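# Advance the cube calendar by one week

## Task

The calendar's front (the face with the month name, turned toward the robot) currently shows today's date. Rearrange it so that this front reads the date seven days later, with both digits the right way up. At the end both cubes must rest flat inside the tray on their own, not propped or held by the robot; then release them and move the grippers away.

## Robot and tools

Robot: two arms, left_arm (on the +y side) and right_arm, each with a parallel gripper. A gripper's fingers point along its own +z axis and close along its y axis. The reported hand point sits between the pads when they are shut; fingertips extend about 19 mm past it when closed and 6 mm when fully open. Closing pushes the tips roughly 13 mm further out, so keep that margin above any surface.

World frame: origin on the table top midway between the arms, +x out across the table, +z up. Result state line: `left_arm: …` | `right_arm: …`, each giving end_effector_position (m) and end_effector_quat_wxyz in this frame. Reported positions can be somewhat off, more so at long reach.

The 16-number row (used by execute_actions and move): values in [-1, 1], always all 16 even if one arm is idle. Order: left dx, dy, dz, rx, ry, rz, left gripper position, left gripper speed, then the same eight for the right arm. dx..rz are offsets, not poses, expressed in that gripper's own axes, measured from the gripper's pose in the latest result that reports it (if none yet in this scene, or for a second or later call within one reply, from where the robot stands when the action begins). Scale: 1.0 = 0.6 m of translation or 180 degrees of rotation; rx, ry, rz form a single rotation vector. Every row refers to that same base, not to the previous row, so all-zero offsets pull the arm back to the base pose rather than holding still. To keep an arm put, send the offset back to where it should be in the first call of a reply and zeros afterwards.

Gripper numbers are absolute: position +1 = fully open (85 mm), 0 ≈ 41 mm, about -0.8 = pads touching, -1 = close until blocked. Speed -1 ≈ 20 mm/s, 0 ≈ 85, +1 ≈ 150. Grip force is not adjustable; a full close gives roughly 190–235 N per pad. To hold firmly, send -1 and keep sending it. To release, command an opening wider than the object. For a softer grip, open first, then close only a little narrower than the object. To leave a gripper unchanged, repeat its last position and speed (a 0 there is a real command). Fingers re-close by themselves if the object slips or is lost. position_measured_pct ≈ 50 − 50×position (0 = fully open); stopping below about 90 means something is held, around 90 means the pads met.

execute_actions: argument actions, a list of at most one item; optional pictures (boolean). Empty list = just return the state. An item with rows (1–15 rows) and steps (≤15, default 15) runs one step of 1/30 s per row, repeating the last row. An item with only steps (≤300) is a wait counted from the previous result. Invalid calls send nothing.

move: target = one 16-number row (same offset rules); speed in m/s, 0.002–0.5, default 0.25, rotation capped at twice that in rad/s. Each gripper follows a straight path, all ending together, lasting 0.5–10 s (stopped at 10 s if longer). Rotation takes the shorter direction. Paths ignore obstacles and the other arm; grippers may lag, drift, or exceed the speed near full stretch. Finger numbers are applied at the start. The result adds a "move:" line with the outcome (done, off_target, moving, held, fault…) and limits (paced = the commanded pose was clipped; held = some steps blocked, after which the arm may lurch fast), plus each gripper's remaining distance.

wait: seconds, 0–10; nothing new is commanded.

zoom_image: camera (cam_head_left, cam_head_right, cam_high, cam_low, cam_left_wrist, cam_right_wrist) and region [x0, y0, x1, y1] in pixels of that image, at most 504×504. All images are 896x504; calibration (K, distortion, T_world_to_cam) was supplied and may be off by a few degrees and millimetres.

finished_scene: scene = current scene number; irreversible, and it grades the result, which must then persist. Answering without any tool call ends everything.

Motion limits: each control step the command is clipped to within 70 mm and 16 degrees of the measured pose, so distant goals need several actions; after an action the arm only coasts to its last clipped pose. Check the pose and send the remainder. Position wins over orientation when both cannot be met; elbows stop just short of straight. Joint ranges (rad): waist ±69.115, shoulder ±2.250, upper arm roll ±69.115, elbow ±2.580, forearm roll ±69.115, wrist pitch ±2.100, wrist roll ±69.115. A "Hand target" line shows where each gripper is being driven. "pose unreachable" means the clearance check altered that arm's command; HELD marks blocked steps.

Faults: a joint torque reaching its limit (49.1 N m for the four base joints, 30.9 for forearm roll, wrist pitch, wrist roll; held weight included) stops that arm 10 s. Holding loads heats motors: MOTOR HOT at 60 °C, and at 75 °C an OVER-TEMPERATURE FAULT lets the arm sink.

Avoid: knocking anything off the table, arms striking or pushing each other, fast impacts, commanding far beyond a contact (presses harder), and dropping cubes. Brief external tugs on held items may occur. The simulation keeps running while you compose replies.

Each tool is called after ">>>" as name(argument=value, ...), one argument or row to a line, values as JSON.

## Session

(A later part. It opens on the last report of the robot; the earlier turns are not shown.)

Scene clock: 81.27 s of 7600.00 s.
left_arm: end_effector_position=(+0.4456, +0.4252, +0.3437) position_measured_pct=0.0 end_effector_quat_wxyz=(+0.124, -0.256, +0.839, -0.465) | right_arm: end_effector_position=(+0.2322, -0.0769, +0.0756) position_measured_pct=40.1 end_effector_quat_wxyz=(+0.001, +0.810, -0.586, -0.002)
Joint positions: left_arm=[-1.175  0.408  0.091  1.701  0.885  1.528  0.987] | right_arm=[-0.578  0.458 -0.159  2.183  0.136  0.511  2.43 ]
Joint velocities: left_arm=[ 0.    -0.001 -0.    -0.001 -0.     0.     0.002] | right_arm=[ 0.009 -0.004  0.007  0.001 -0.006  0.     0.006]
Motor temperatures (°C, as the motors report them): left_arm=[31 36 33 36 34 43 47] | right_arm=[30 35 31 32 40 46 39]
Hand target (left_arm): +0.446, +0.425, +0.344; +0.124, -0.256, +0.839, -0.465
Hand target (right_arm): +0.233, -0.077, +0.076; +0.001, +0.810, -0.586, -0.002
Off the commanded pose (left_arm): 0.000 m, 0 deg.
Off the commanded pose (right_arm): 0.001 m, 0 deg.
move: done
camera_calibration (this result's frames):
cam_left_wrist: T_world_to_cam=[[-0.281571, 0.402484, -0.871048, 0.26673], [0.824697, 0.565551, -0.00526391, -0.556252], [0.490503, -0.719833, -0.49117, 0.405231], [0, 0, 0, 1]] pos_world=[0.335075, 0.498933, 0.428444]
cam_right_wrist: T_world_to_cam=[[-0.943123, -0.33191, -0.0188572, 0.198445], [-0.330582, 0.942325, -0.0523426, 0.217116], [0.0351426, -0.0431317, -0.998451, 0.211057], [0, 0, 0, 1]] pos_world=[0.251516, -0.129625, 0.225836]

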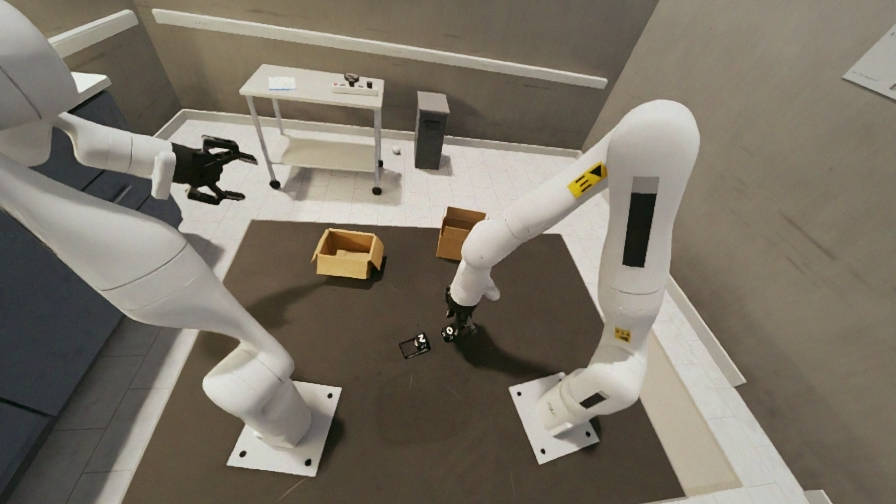

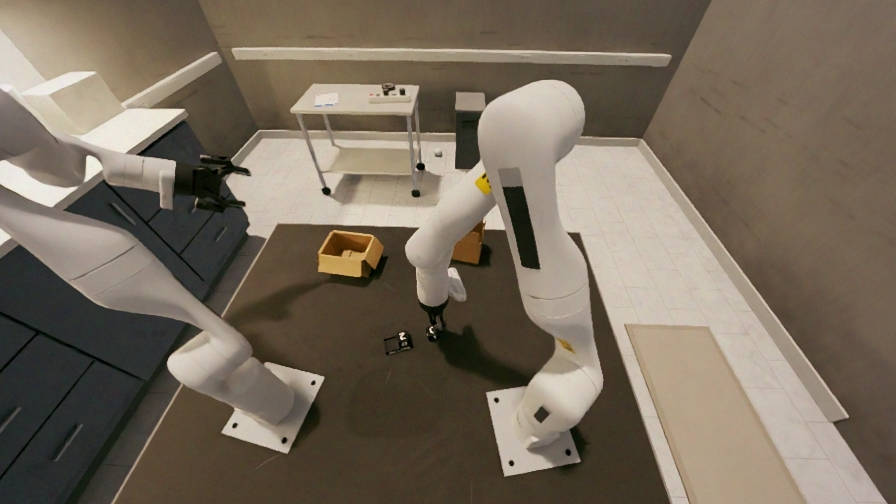

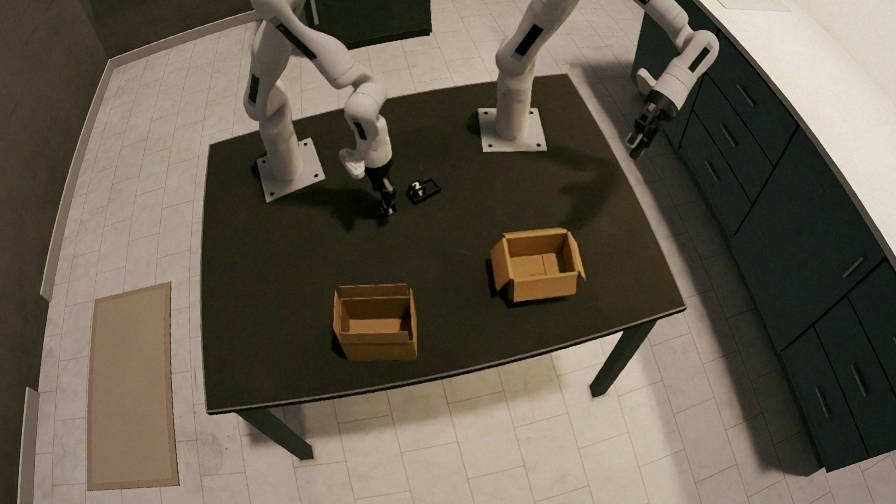

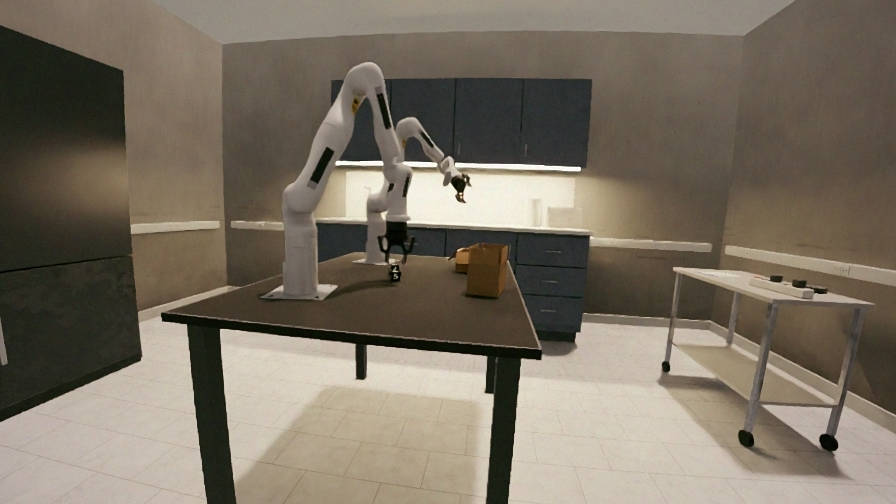

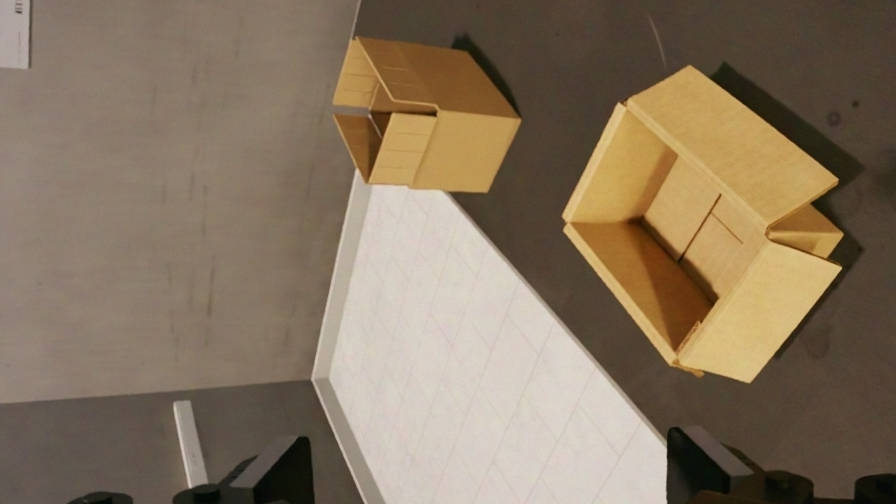

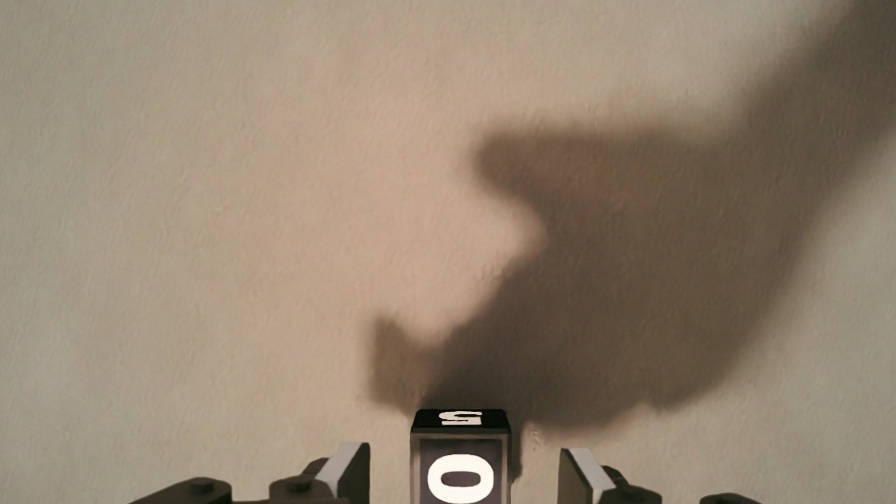

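>>> move(
  target=[0,0,0,0,0,0,1,0, 0,-0.001,0.080,0,0,0,0.2,0],
  speed=0.06,
)

>>> execute_actions(
  actions=[
    {"rows":[[0,0,0,0,0,0,1,0,0,0,0,0,0,0,-1,-0.3]],"steps":15},
  ],
  pictures=false,
)

>>> move(
  target=[0,0,0,0,0,0,1,0, 0,0,-0.11,0,0,0,-1,-0.3],
  speed=0.1,
)

>>> move(
  target=[0,0,0,0,0,0,1,0, 0,0,0,0,0,-0.5,-1,-0.3],
  speed=0.5,
)

>>> move(
  target=[0,0,0,0,0,0,1,0, 0,0,0,0,0,-0.5,-1,-0.3],
  speed=0.5,
)

Scene clock: 85.17 s of 7600.00 s.
left_arm: end_effector_position=(+0.4456, +0.4252, +0.3437) position_measured_pct=0.0 end_effector_quat_wxyz=(+0.124, -0.256, +0.839, -0.465) | right_arm: end_effector_position=(+0.2327, -0.0764, +0.0277) position_measured_pct=40.1 end_effector_quat_wxyz=(+0.000, +0.810, -0.586, -0.002)
Joint positions: left_arm=[-1.175  0.408  0.091  1.701  0.885  1.528  0.987] | right_arm=[-0.614  0.585 -0.115  2.218  0.176  0.347  2.394]
Joint velocities: left_arm=[-0.001 -0.001 -0.001 -0.001  0.001 -0.    -0.   ] | right_arm=[-0.002  0.006 -0.001  0.     0.001 -0.    -0.001]
Motor temperatures (°C, as the motors report them): left_arm=[31 36 33 36 34 43 47] | right_arm=[30 35 31 32 40 46 39]
Hand target (left_arm): +0.446, +0.425, +0.344; +0.124, -0.256, +0.839, -0.465
Hand target (right_arm): +0.232, -0.077, +0.027; +0.001, +0.811, -0.586, -0.002
Off the commanded pose (left_arm): 0.000 m, 0 deg.
Off the commanded pose (right_arm): 0.000 m, 0 deg.
move: done
camera_calibration (this result's frames):
cam_left_wrist: T_world_to_cam=[[-0.28157, 0.402484, -0.871048, 0.266729], [0.824696, 0.565551, -0.00526352, -0.556253], [0.490504, -0.719832, -0.491169, 0.405231], [0, 0, 0, 1]] pos_world=[0.335076, 0.498934, 0.428443]
cam_right_wrist: T_world_to_cam=[[-0.94307, -0.332024, -0.0194941, 0.198112], [-0.330679, 0.942307, -0.0520431, 0.214374], [0.035649, -0.042634, -0.998455, 0.163136], [0, 0, 0, 1]] pos_world=[0.251907, -0.129273, 0.177903]

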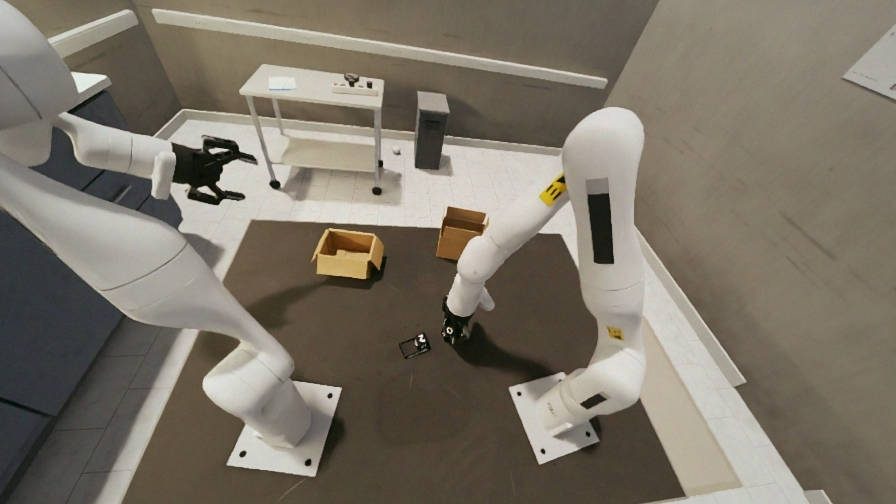

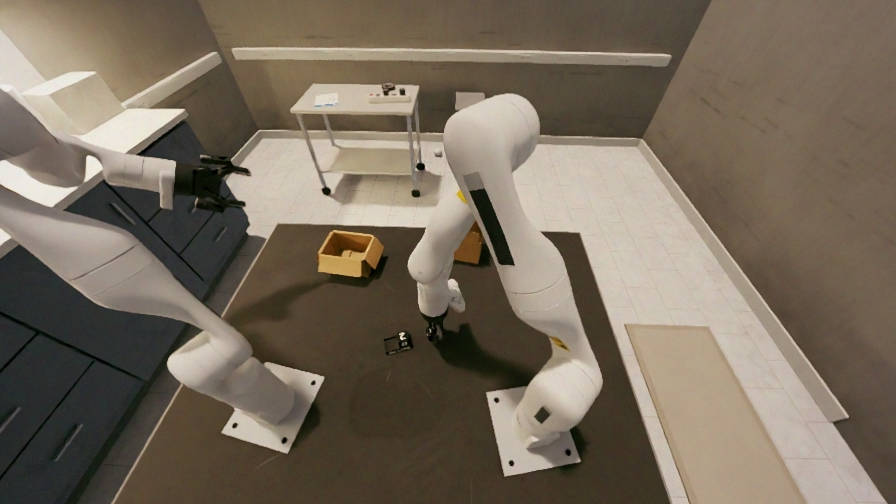

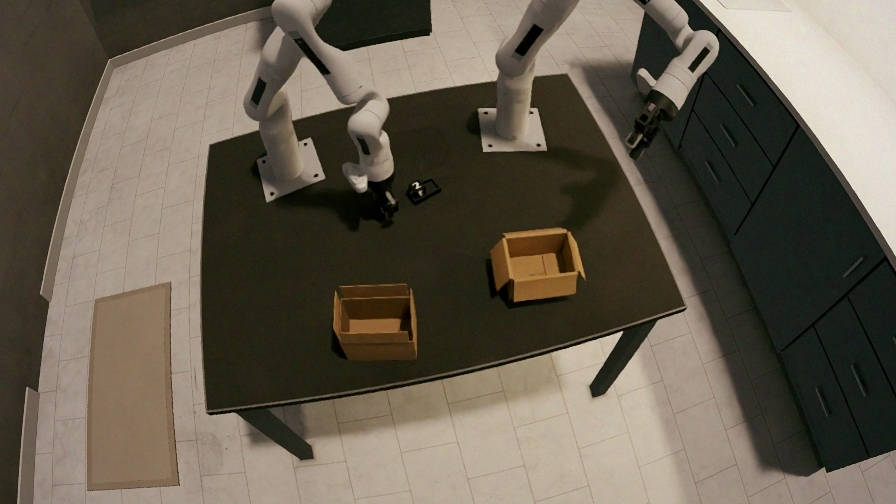

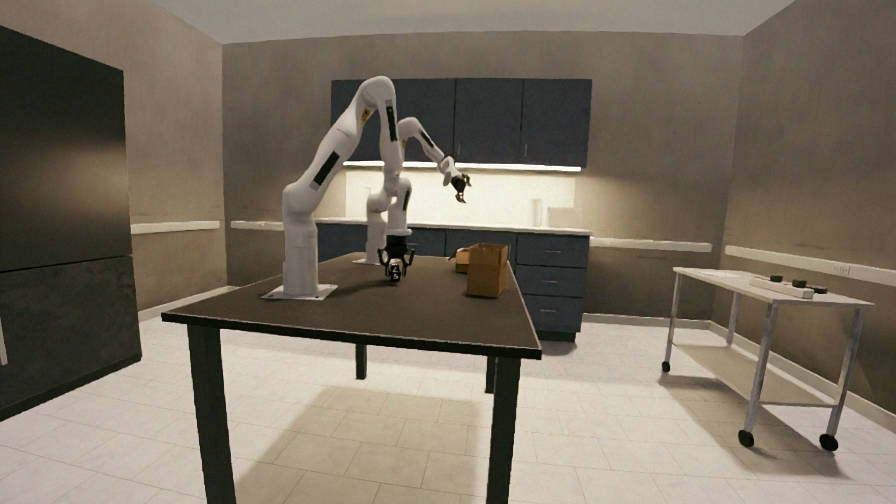

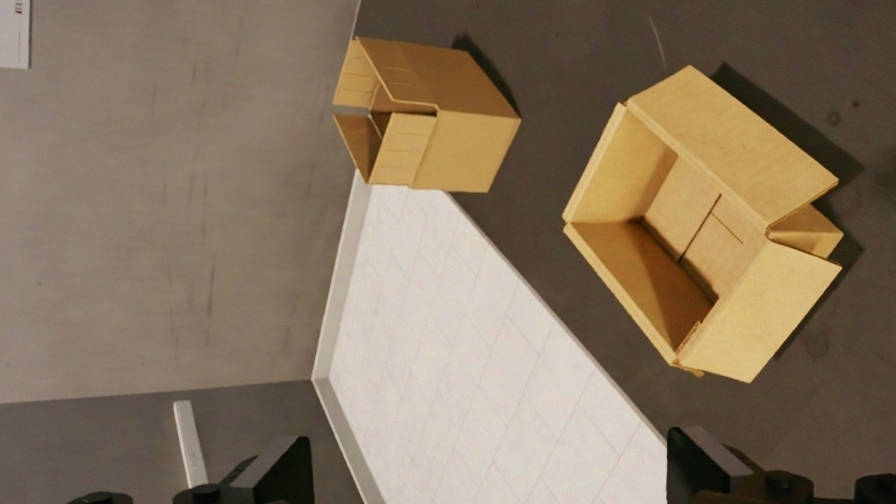

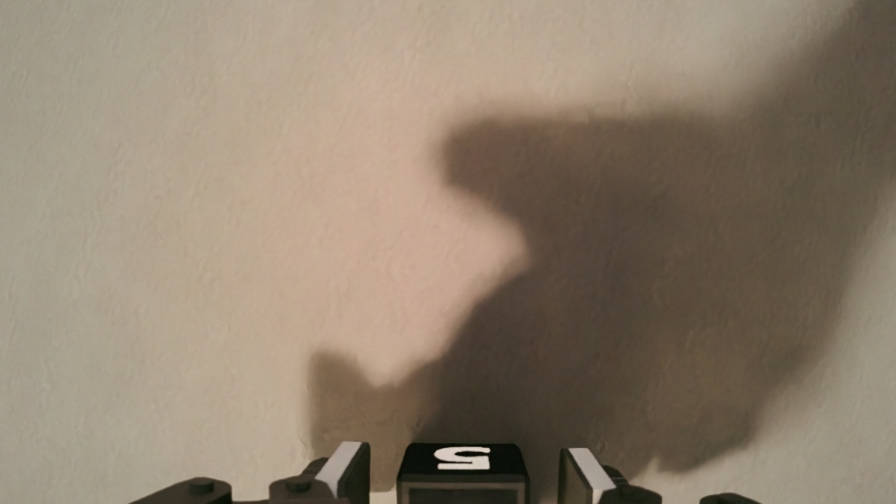

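Scene clock: 85.67 s of 7600.00 s.
left_arm: end_effector_position=(+0.4456, +0.4252, +0.3437) position_measured_pct=0.0 end_effector_quat_wxyz=(+0.124, -0.256, +0.839, -0.465) | right_arm: end_effector_position=(+0.2327, -0.0764, +0.0283) position_measured_pct=62.7 end_effector_quat_wxyz=(+0.000, +0.810, -0.586, -0.002)
Joint positions: left_arm=[-1.175  0.408  0.091  1.701  0.885  1.528  0.987] | right_arm=[-0.614  0.584 -0.115  2.219  0.176  0.348  2.394]
Joint velocities: left_arm=[ 0.001  0.001  0.    -0.    -0.    -0.     0.   ] | right_arm=[ 0.     0.     0.     0.001  0.    -0.002 -0.   ]
Motor temperatures (°C, as the motors report them): left_arm=[31 36 33 36 34 43 47] | right_arm=[30 35 31 32 40 46 39]
Hand target (left_arm): +0.446, +0.425, +0.344; +0.124, -0.256, +0.839, -0.465
Hand target (right_arm): +0.233, -0.076, +0.028; +0.000, +0.810, -0.586, -0.002
Off the commanded pose (left_arm): 0.000 m, 0 deg.
Off the commanded pose (right_arm): 0.001 m, 0 deg.
Steps of this call (steps 1 to 15: all 15 steps of this action). Readings (end_effector_position | what the end effector reports):
1: left_arm (+0.4456, +0.4252, +0.3437) | right_arm (+0.2327, -0.0764, +0.0278) | left_arm position_measured_pct=0.0 | right_arm position_measured_pct=40.1
2: left_arm (+0.4456, +0.4252, +0.3437) | right_arm (+0.2328, -0.0764, +0.0278) | left_arm position_measured_pct=0.0 | right_arm position_measured_pct=40.5
4: left_arm (+0.4456, +0.4252, +0.3437) | right_arm (+0.2327, -0.0764, +0.0278) | left_arm position_measured_pct=0.0 | right_arm position_measured_pct=43.7
8: left_arm (+0.4456, +0.4252, +0.3437) | right_arm (+0.2327, -0.0764, +0.0277) | left_arm position_measured_pct=0.0 | right_arm position_measured_pct=52.4
15: the state above

Scene clock: 86.87 s of 7600.00 s.
left_arm: end_effector_position=(+0.4456, +0.4252, +0.3437) position_measured_pct=0.0 end_effector_quat_wxyz=(+0.124, -0.256, +0.839, -0.465) | right_arm: end_effector_position=(+0.2329, -0.0768, +0.0942) position_measured_pct=62.7 end_effector_quat_wxyz=(+0.000, +0.810, -0.586, -0.002)
Joint positions: left_arm=[-1.175  0.408  0.091  1.701  0.885  1.528  0.987] | right_arm=[-0.565  0.413 -0.171  2.163  0.119  0.576  2.447]
Joint velocities: left_arm=[ 0.     0.001  0.    -0.001  0.001  0.001 -0.   ] | right_arm=[ 0.001 -0.007  0.001 -0.001 -0.001 -0.     0.001]
Motor temperatures (°C, as the motors report them): left_arm=[31 36 33 36 34 43 47] | right_arm=[30 35 31 32 40 46 39]
Hand target (left_arm): +0.446, +0.425, +0.344; +0.124, -0.256, +0.839, -0.465
Hand target (right_arm): +0.233, -0.077, +0.094; +0.000, +0.810, -0.586, -0.002
Off the commanded pose (left_arm): 0.000 m, 0 deg.
Off the commanded pose (right_arm): 0.000 m, 0 deg.
move: done
camera_calibration (this result's frames):
cam_left_wrist: T_world_to_cam=[[-0.28157, 0.402483, -0.871048, 0.266729], [0.824695, 0.565553, -0.00526241, -0.556256], [0.490506, -0.719831, -0.491169, 0.405229], [0, 0, 0, 1]] pos_world=[0.335077, 0.498935, 0.428443]
cam_right_wrist: T_world_to_cam=[[-0.943133, -0.331846, -0.019453, 0.19951], [-0.3305, 0.942364, -0.0521533, 0.218183], [0.0356387, -0.0427583, -0.99845, 0.229515], [0, 0, 0, 1]] pos_world=[0.252094, -0.129587, 0.24442]

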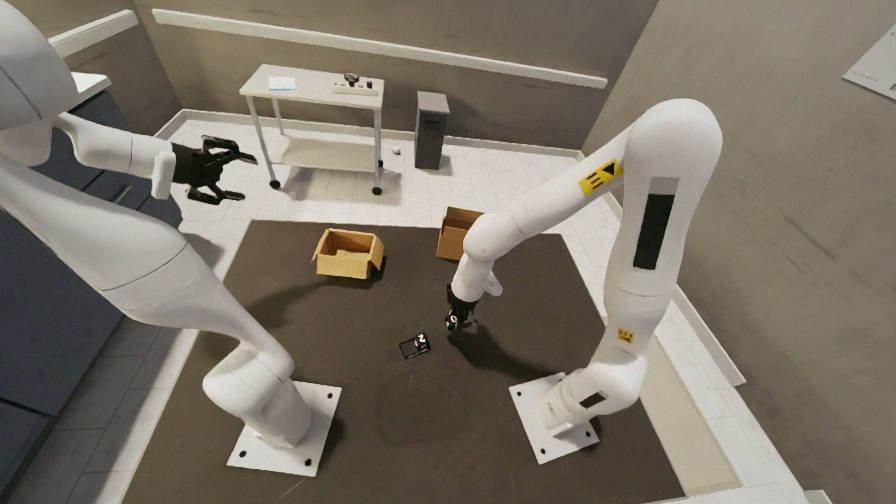

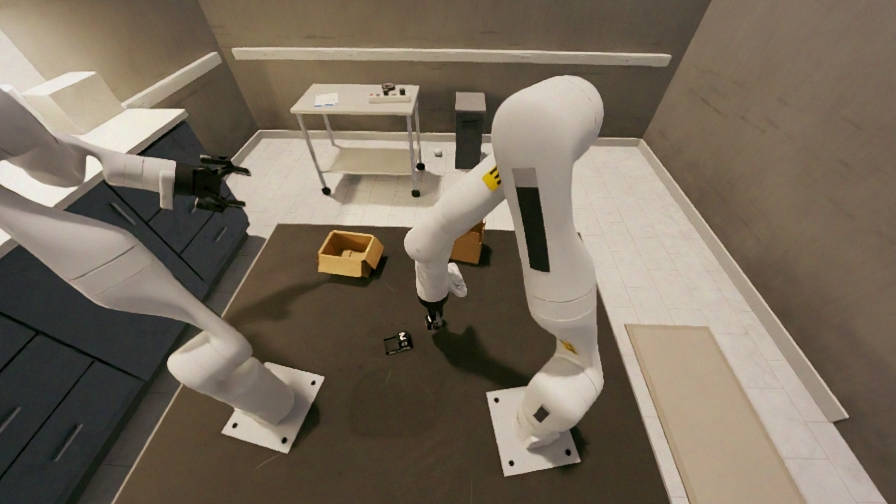

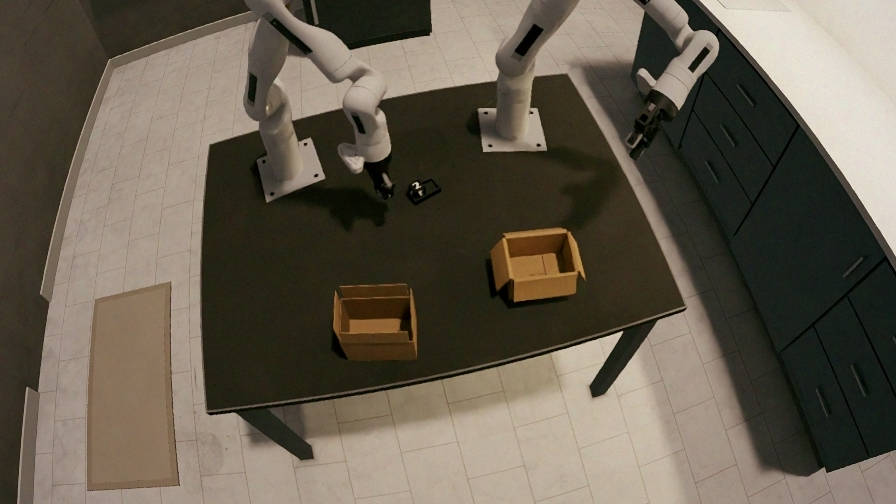

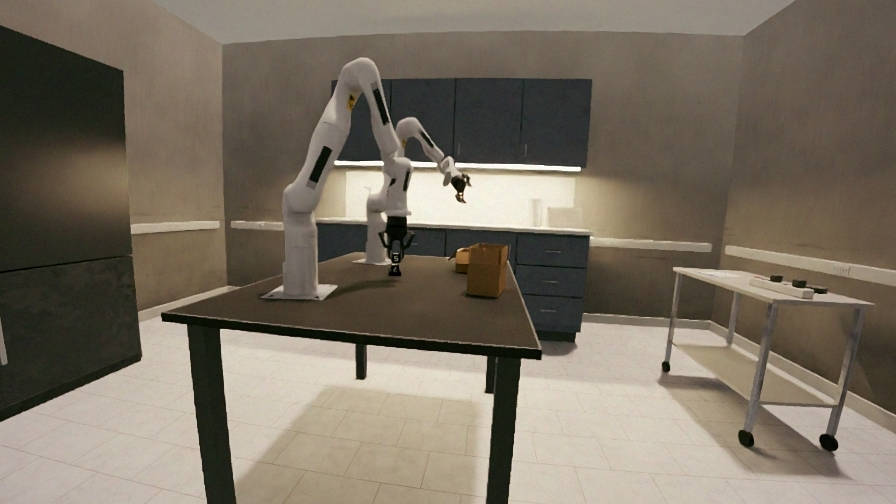

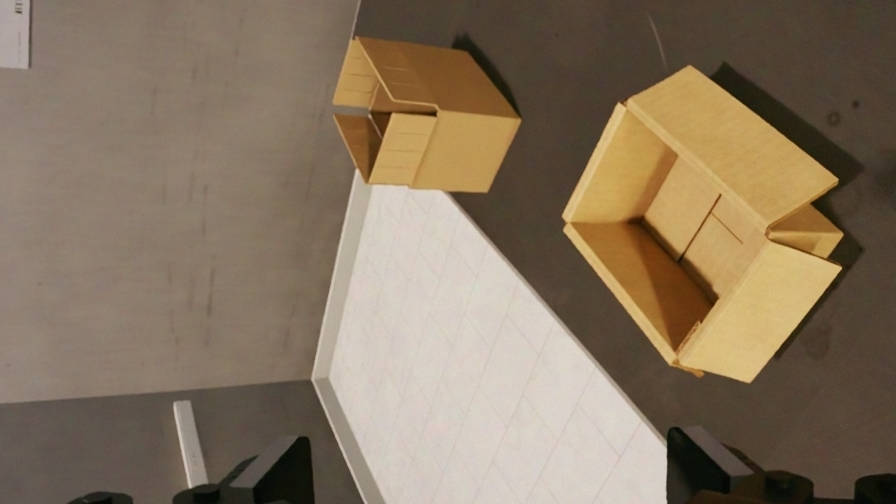

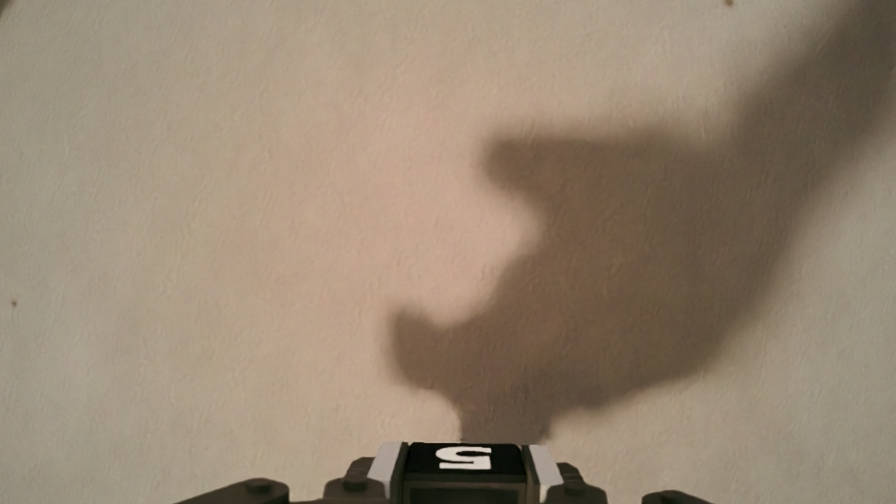

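Scene clock: 88.90 s of 7600.00 s.
left_arm: end_effector_position=(+0.4456, +0.4252, +0.3437) position_measured_pct=0.0 end_effector_quat_wxyz=(+0.124, -0.256, +0.839, -0.465) | right_arm: end_effector_position=(+0.2329, -0.0765, +0.0942) position_measured_pct=62.7 end_effector_quat_wxyz=(-0.001, +0.987, +0.159, -0.001)
Joint positions: left_arm=[-1.175  0.408  0.091  1.701  0.885  1.528  0.987] | right_arm=[-0.239  0.468 -0.604  2.152  0.436  0.642  3.693]
Joint velocities: left_arm=[-0.     0.001  0.     0.001  0.     0.     0.002] | right_arm=[ 0.006  0.001  0.007 -0.    -0.004 -0.     0.004]
Motor temperatures (°C, as the motors report them): left_arm=[31 36 33 36 34 43 47] | right_arm=[30 35 31 32 40 46 39]
Hand target (left_arm): +0.446, +0.425, +0.344; +0.124, -0.256, +0.839, -0.465
Hand target (right_arm): +0.233, -0.077, +0.094; -0.001, +0.987, +0.158, -0.001
Off the commanded pose (left_arm): 0.000 m, 0 deg.
Off the commanded pose (right_arm): 0.000 m, 0 deg.
move: done
camera_calibration (this result's frames):
cam_left_wrist: T_world_to_cam=[[-0.28157, 0.402483, -0.871049, 0.266729], [0.824695, 0.565554, -0.00526197, -0.556257], [0.490507, -0.719831, -0.491169, 0.405228], [0, 0, 0, 1]] pos_world=[0.335078, 0.498935, 0.428442]
cam_right_wrist: T_world_to_cam=[[0.332086, -0.94292, -0.0249133, -0.143587], [-0.942343, -0.330493, -0.0525723, 0.263077], [0.0413378, 0.0409353, -0.998306, 0.234559], [0, 0, 0, 1]] pos_world=[0.285895, -0.0580474, 0.244415]

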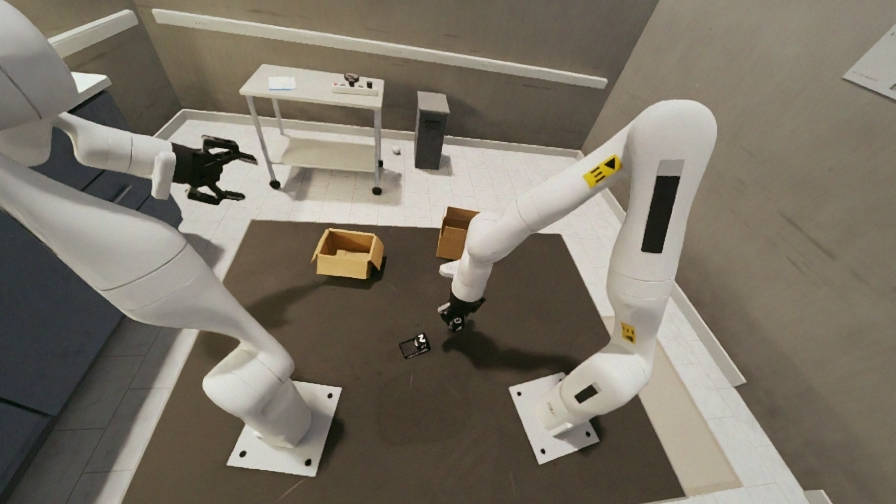

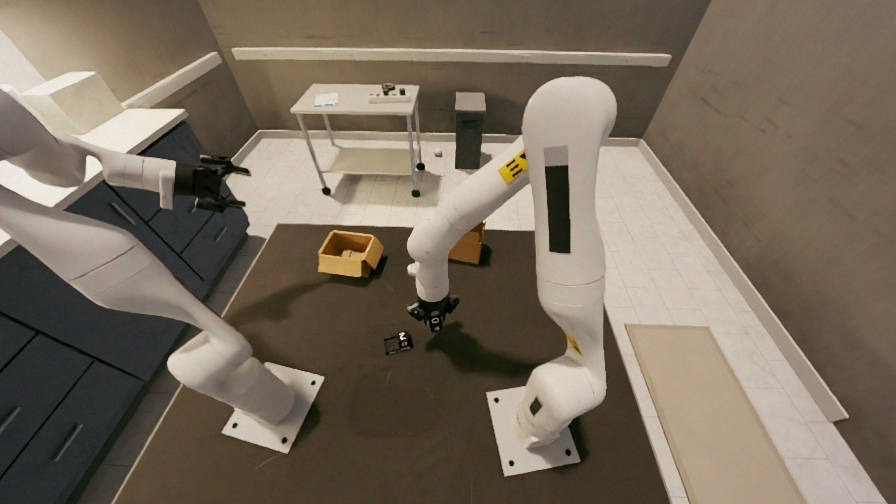

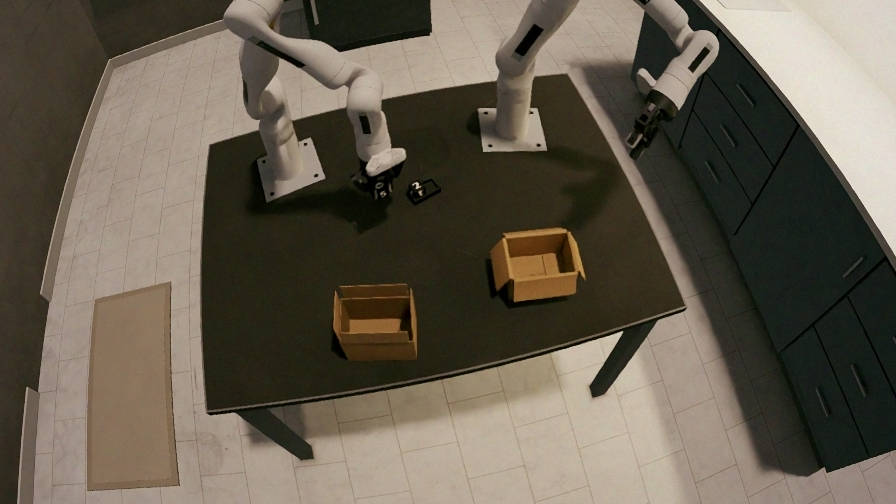

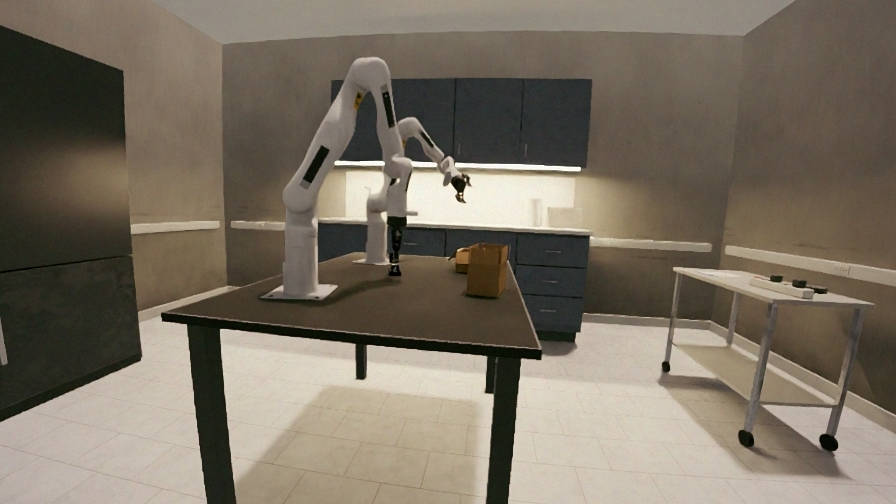

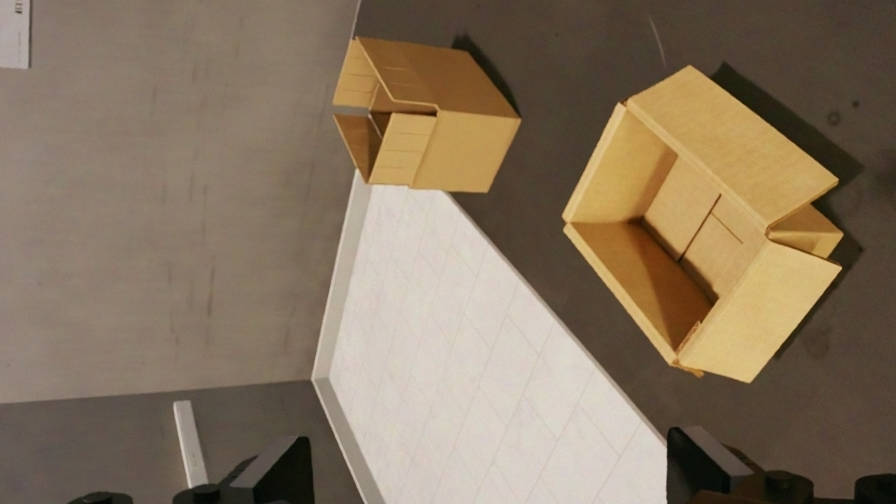

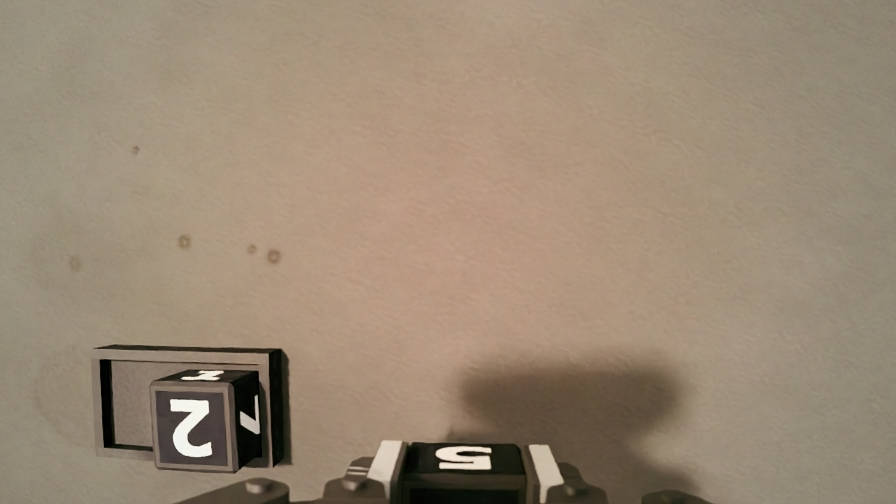

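Scene clock: 90.93 s of 7600.00 s.
left_arm: end_effector_position=(+0.4456, +0.4252, +0.3437) position_measured_pct=0.0 end_effector_quat_wxyz=(+0.124, -0.256, +0.839, -0.465) | right_arm: end_effector_position=(+0.2329, -0.0762, +0.0942) position_measured_pct=62.7 end_effector_quat_wxyz=(-0.002, +0.586, +0.810, +0.000)
Joint positions: left_arm=[-1.175  0.408  0.091  1.701  0.885  1.528  0.987] | right_arm=[ 0.037  0.608 -1.022  2.144  0.742  0.8    4.949]
Joint velocities: left_arm=[ 0.     0.001 -0.    -0.001  0.     0.    -0.001] | right_arm=[ 0.005  0.003  0.004 -0.    -0.003 -0.003  0.003]
Motor temperatures (°C, as the motors report them): left_arm=[31 36 33 36 34 43 47] | right_arm=[30 35 31 32 40 46 39]
Hand target (left_arm): +0.446, +0.425, +0.344; +0.124, -0.256, +0.839, -0.465
Hand target (right_arm): +0.233, -0.076, +0.094; -0.002, +0.586, +0.810, +0.000
Off the commanded pose (left_arm): 0.000 m, 0 deg.
Off the commanded pose (right_arm): 0.000 m, 0 deg.
move: done
camera_calibration (this result's frames):
cam_left_wrist: T_world_to_cam=[[-0.28157, 0.402483, -0.871049, 0.266729], [0.824694, 0.565555, -0.00526151, -0.556258], [0.490508, -0.71983, -0.491168, 0.405227], [0, 0, 0, 1]] pos_world=[0.335078, 0.498936, 0.428442]
cam_right_wrist: T_world_to_cam=[[0.942996, 0.331977, -0.023453, -0.188644], [0.330244, -0.94214, -0.057539, -0.0793506], [-0.0411976, 0.0465138, -0.998068, 0.254167], [0, 0, 0, 1]] pos_world=[0.214566, -0.0239563, 0.244686]

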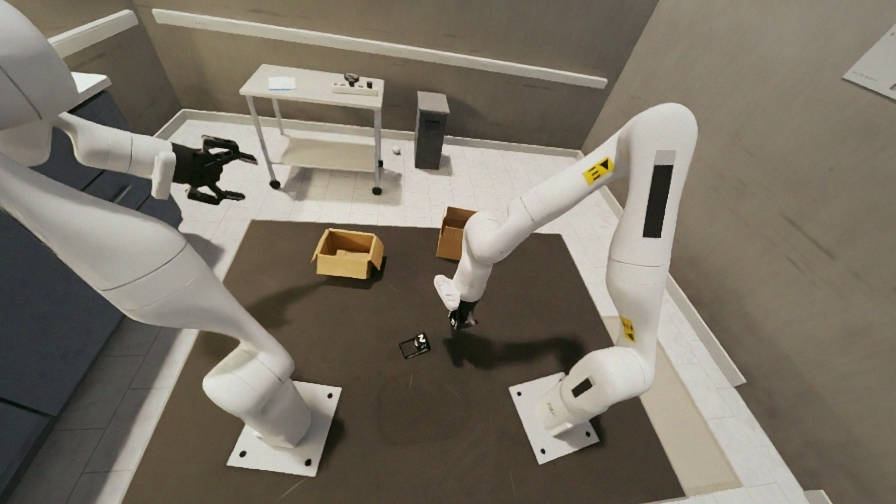

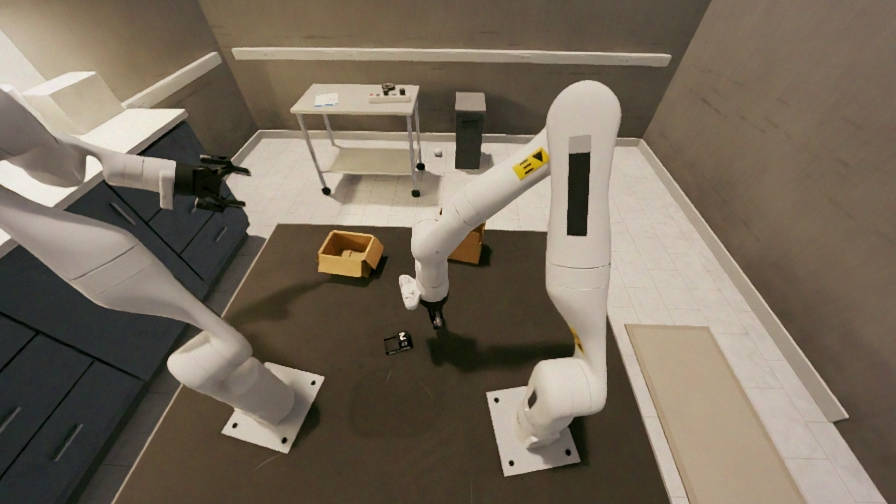

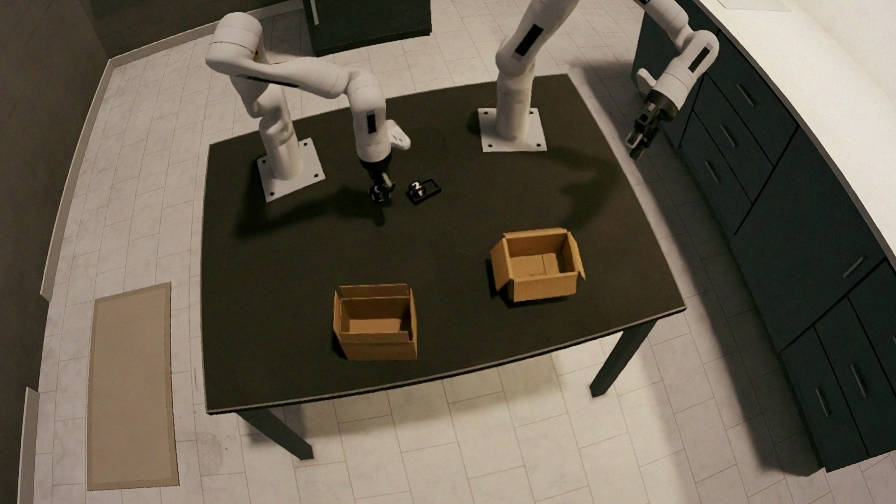

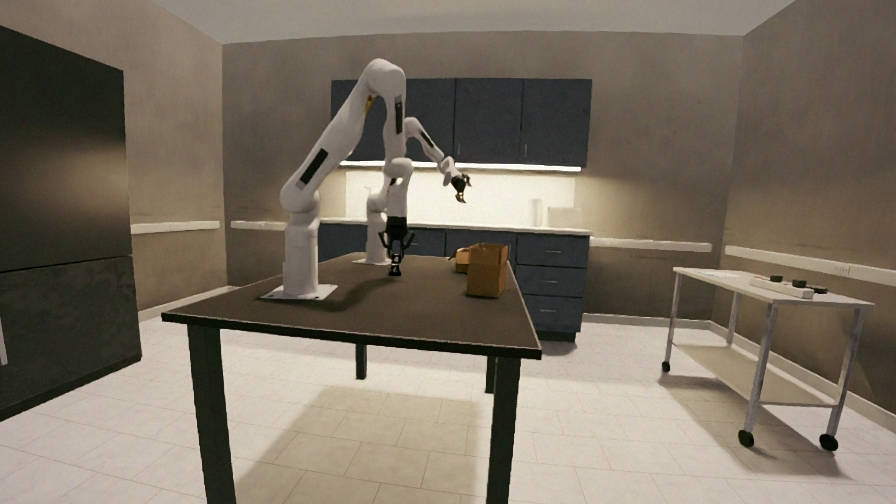

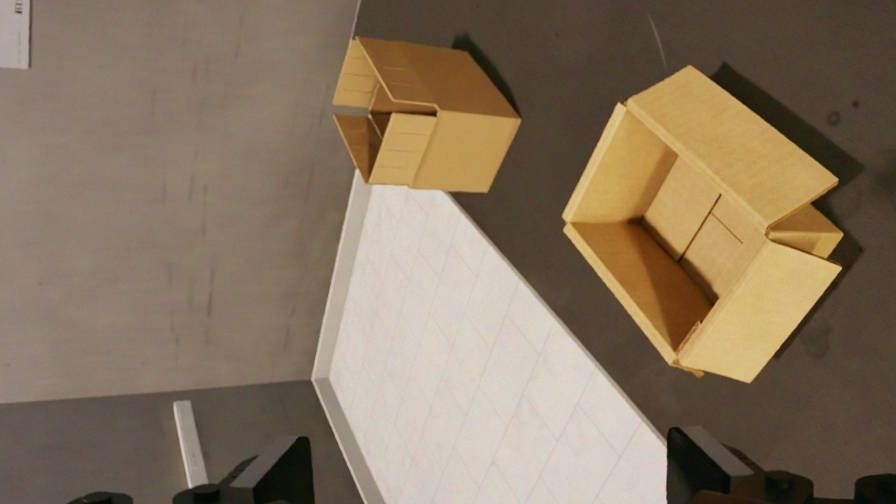

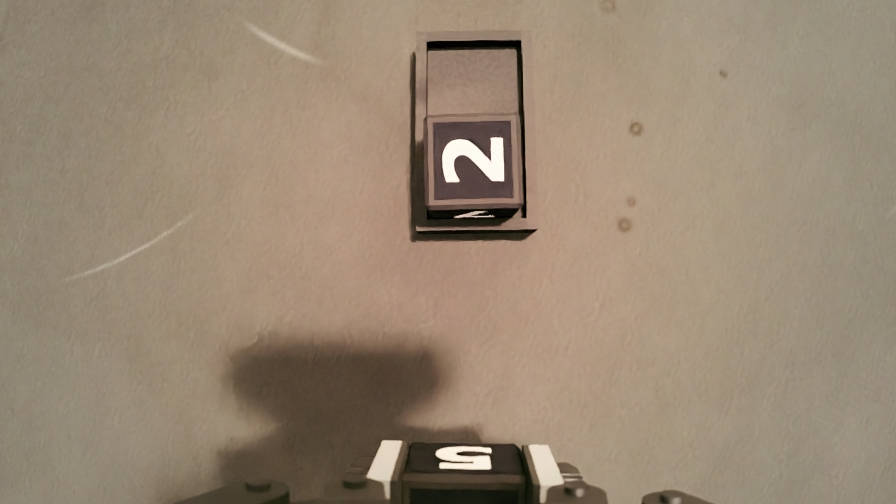

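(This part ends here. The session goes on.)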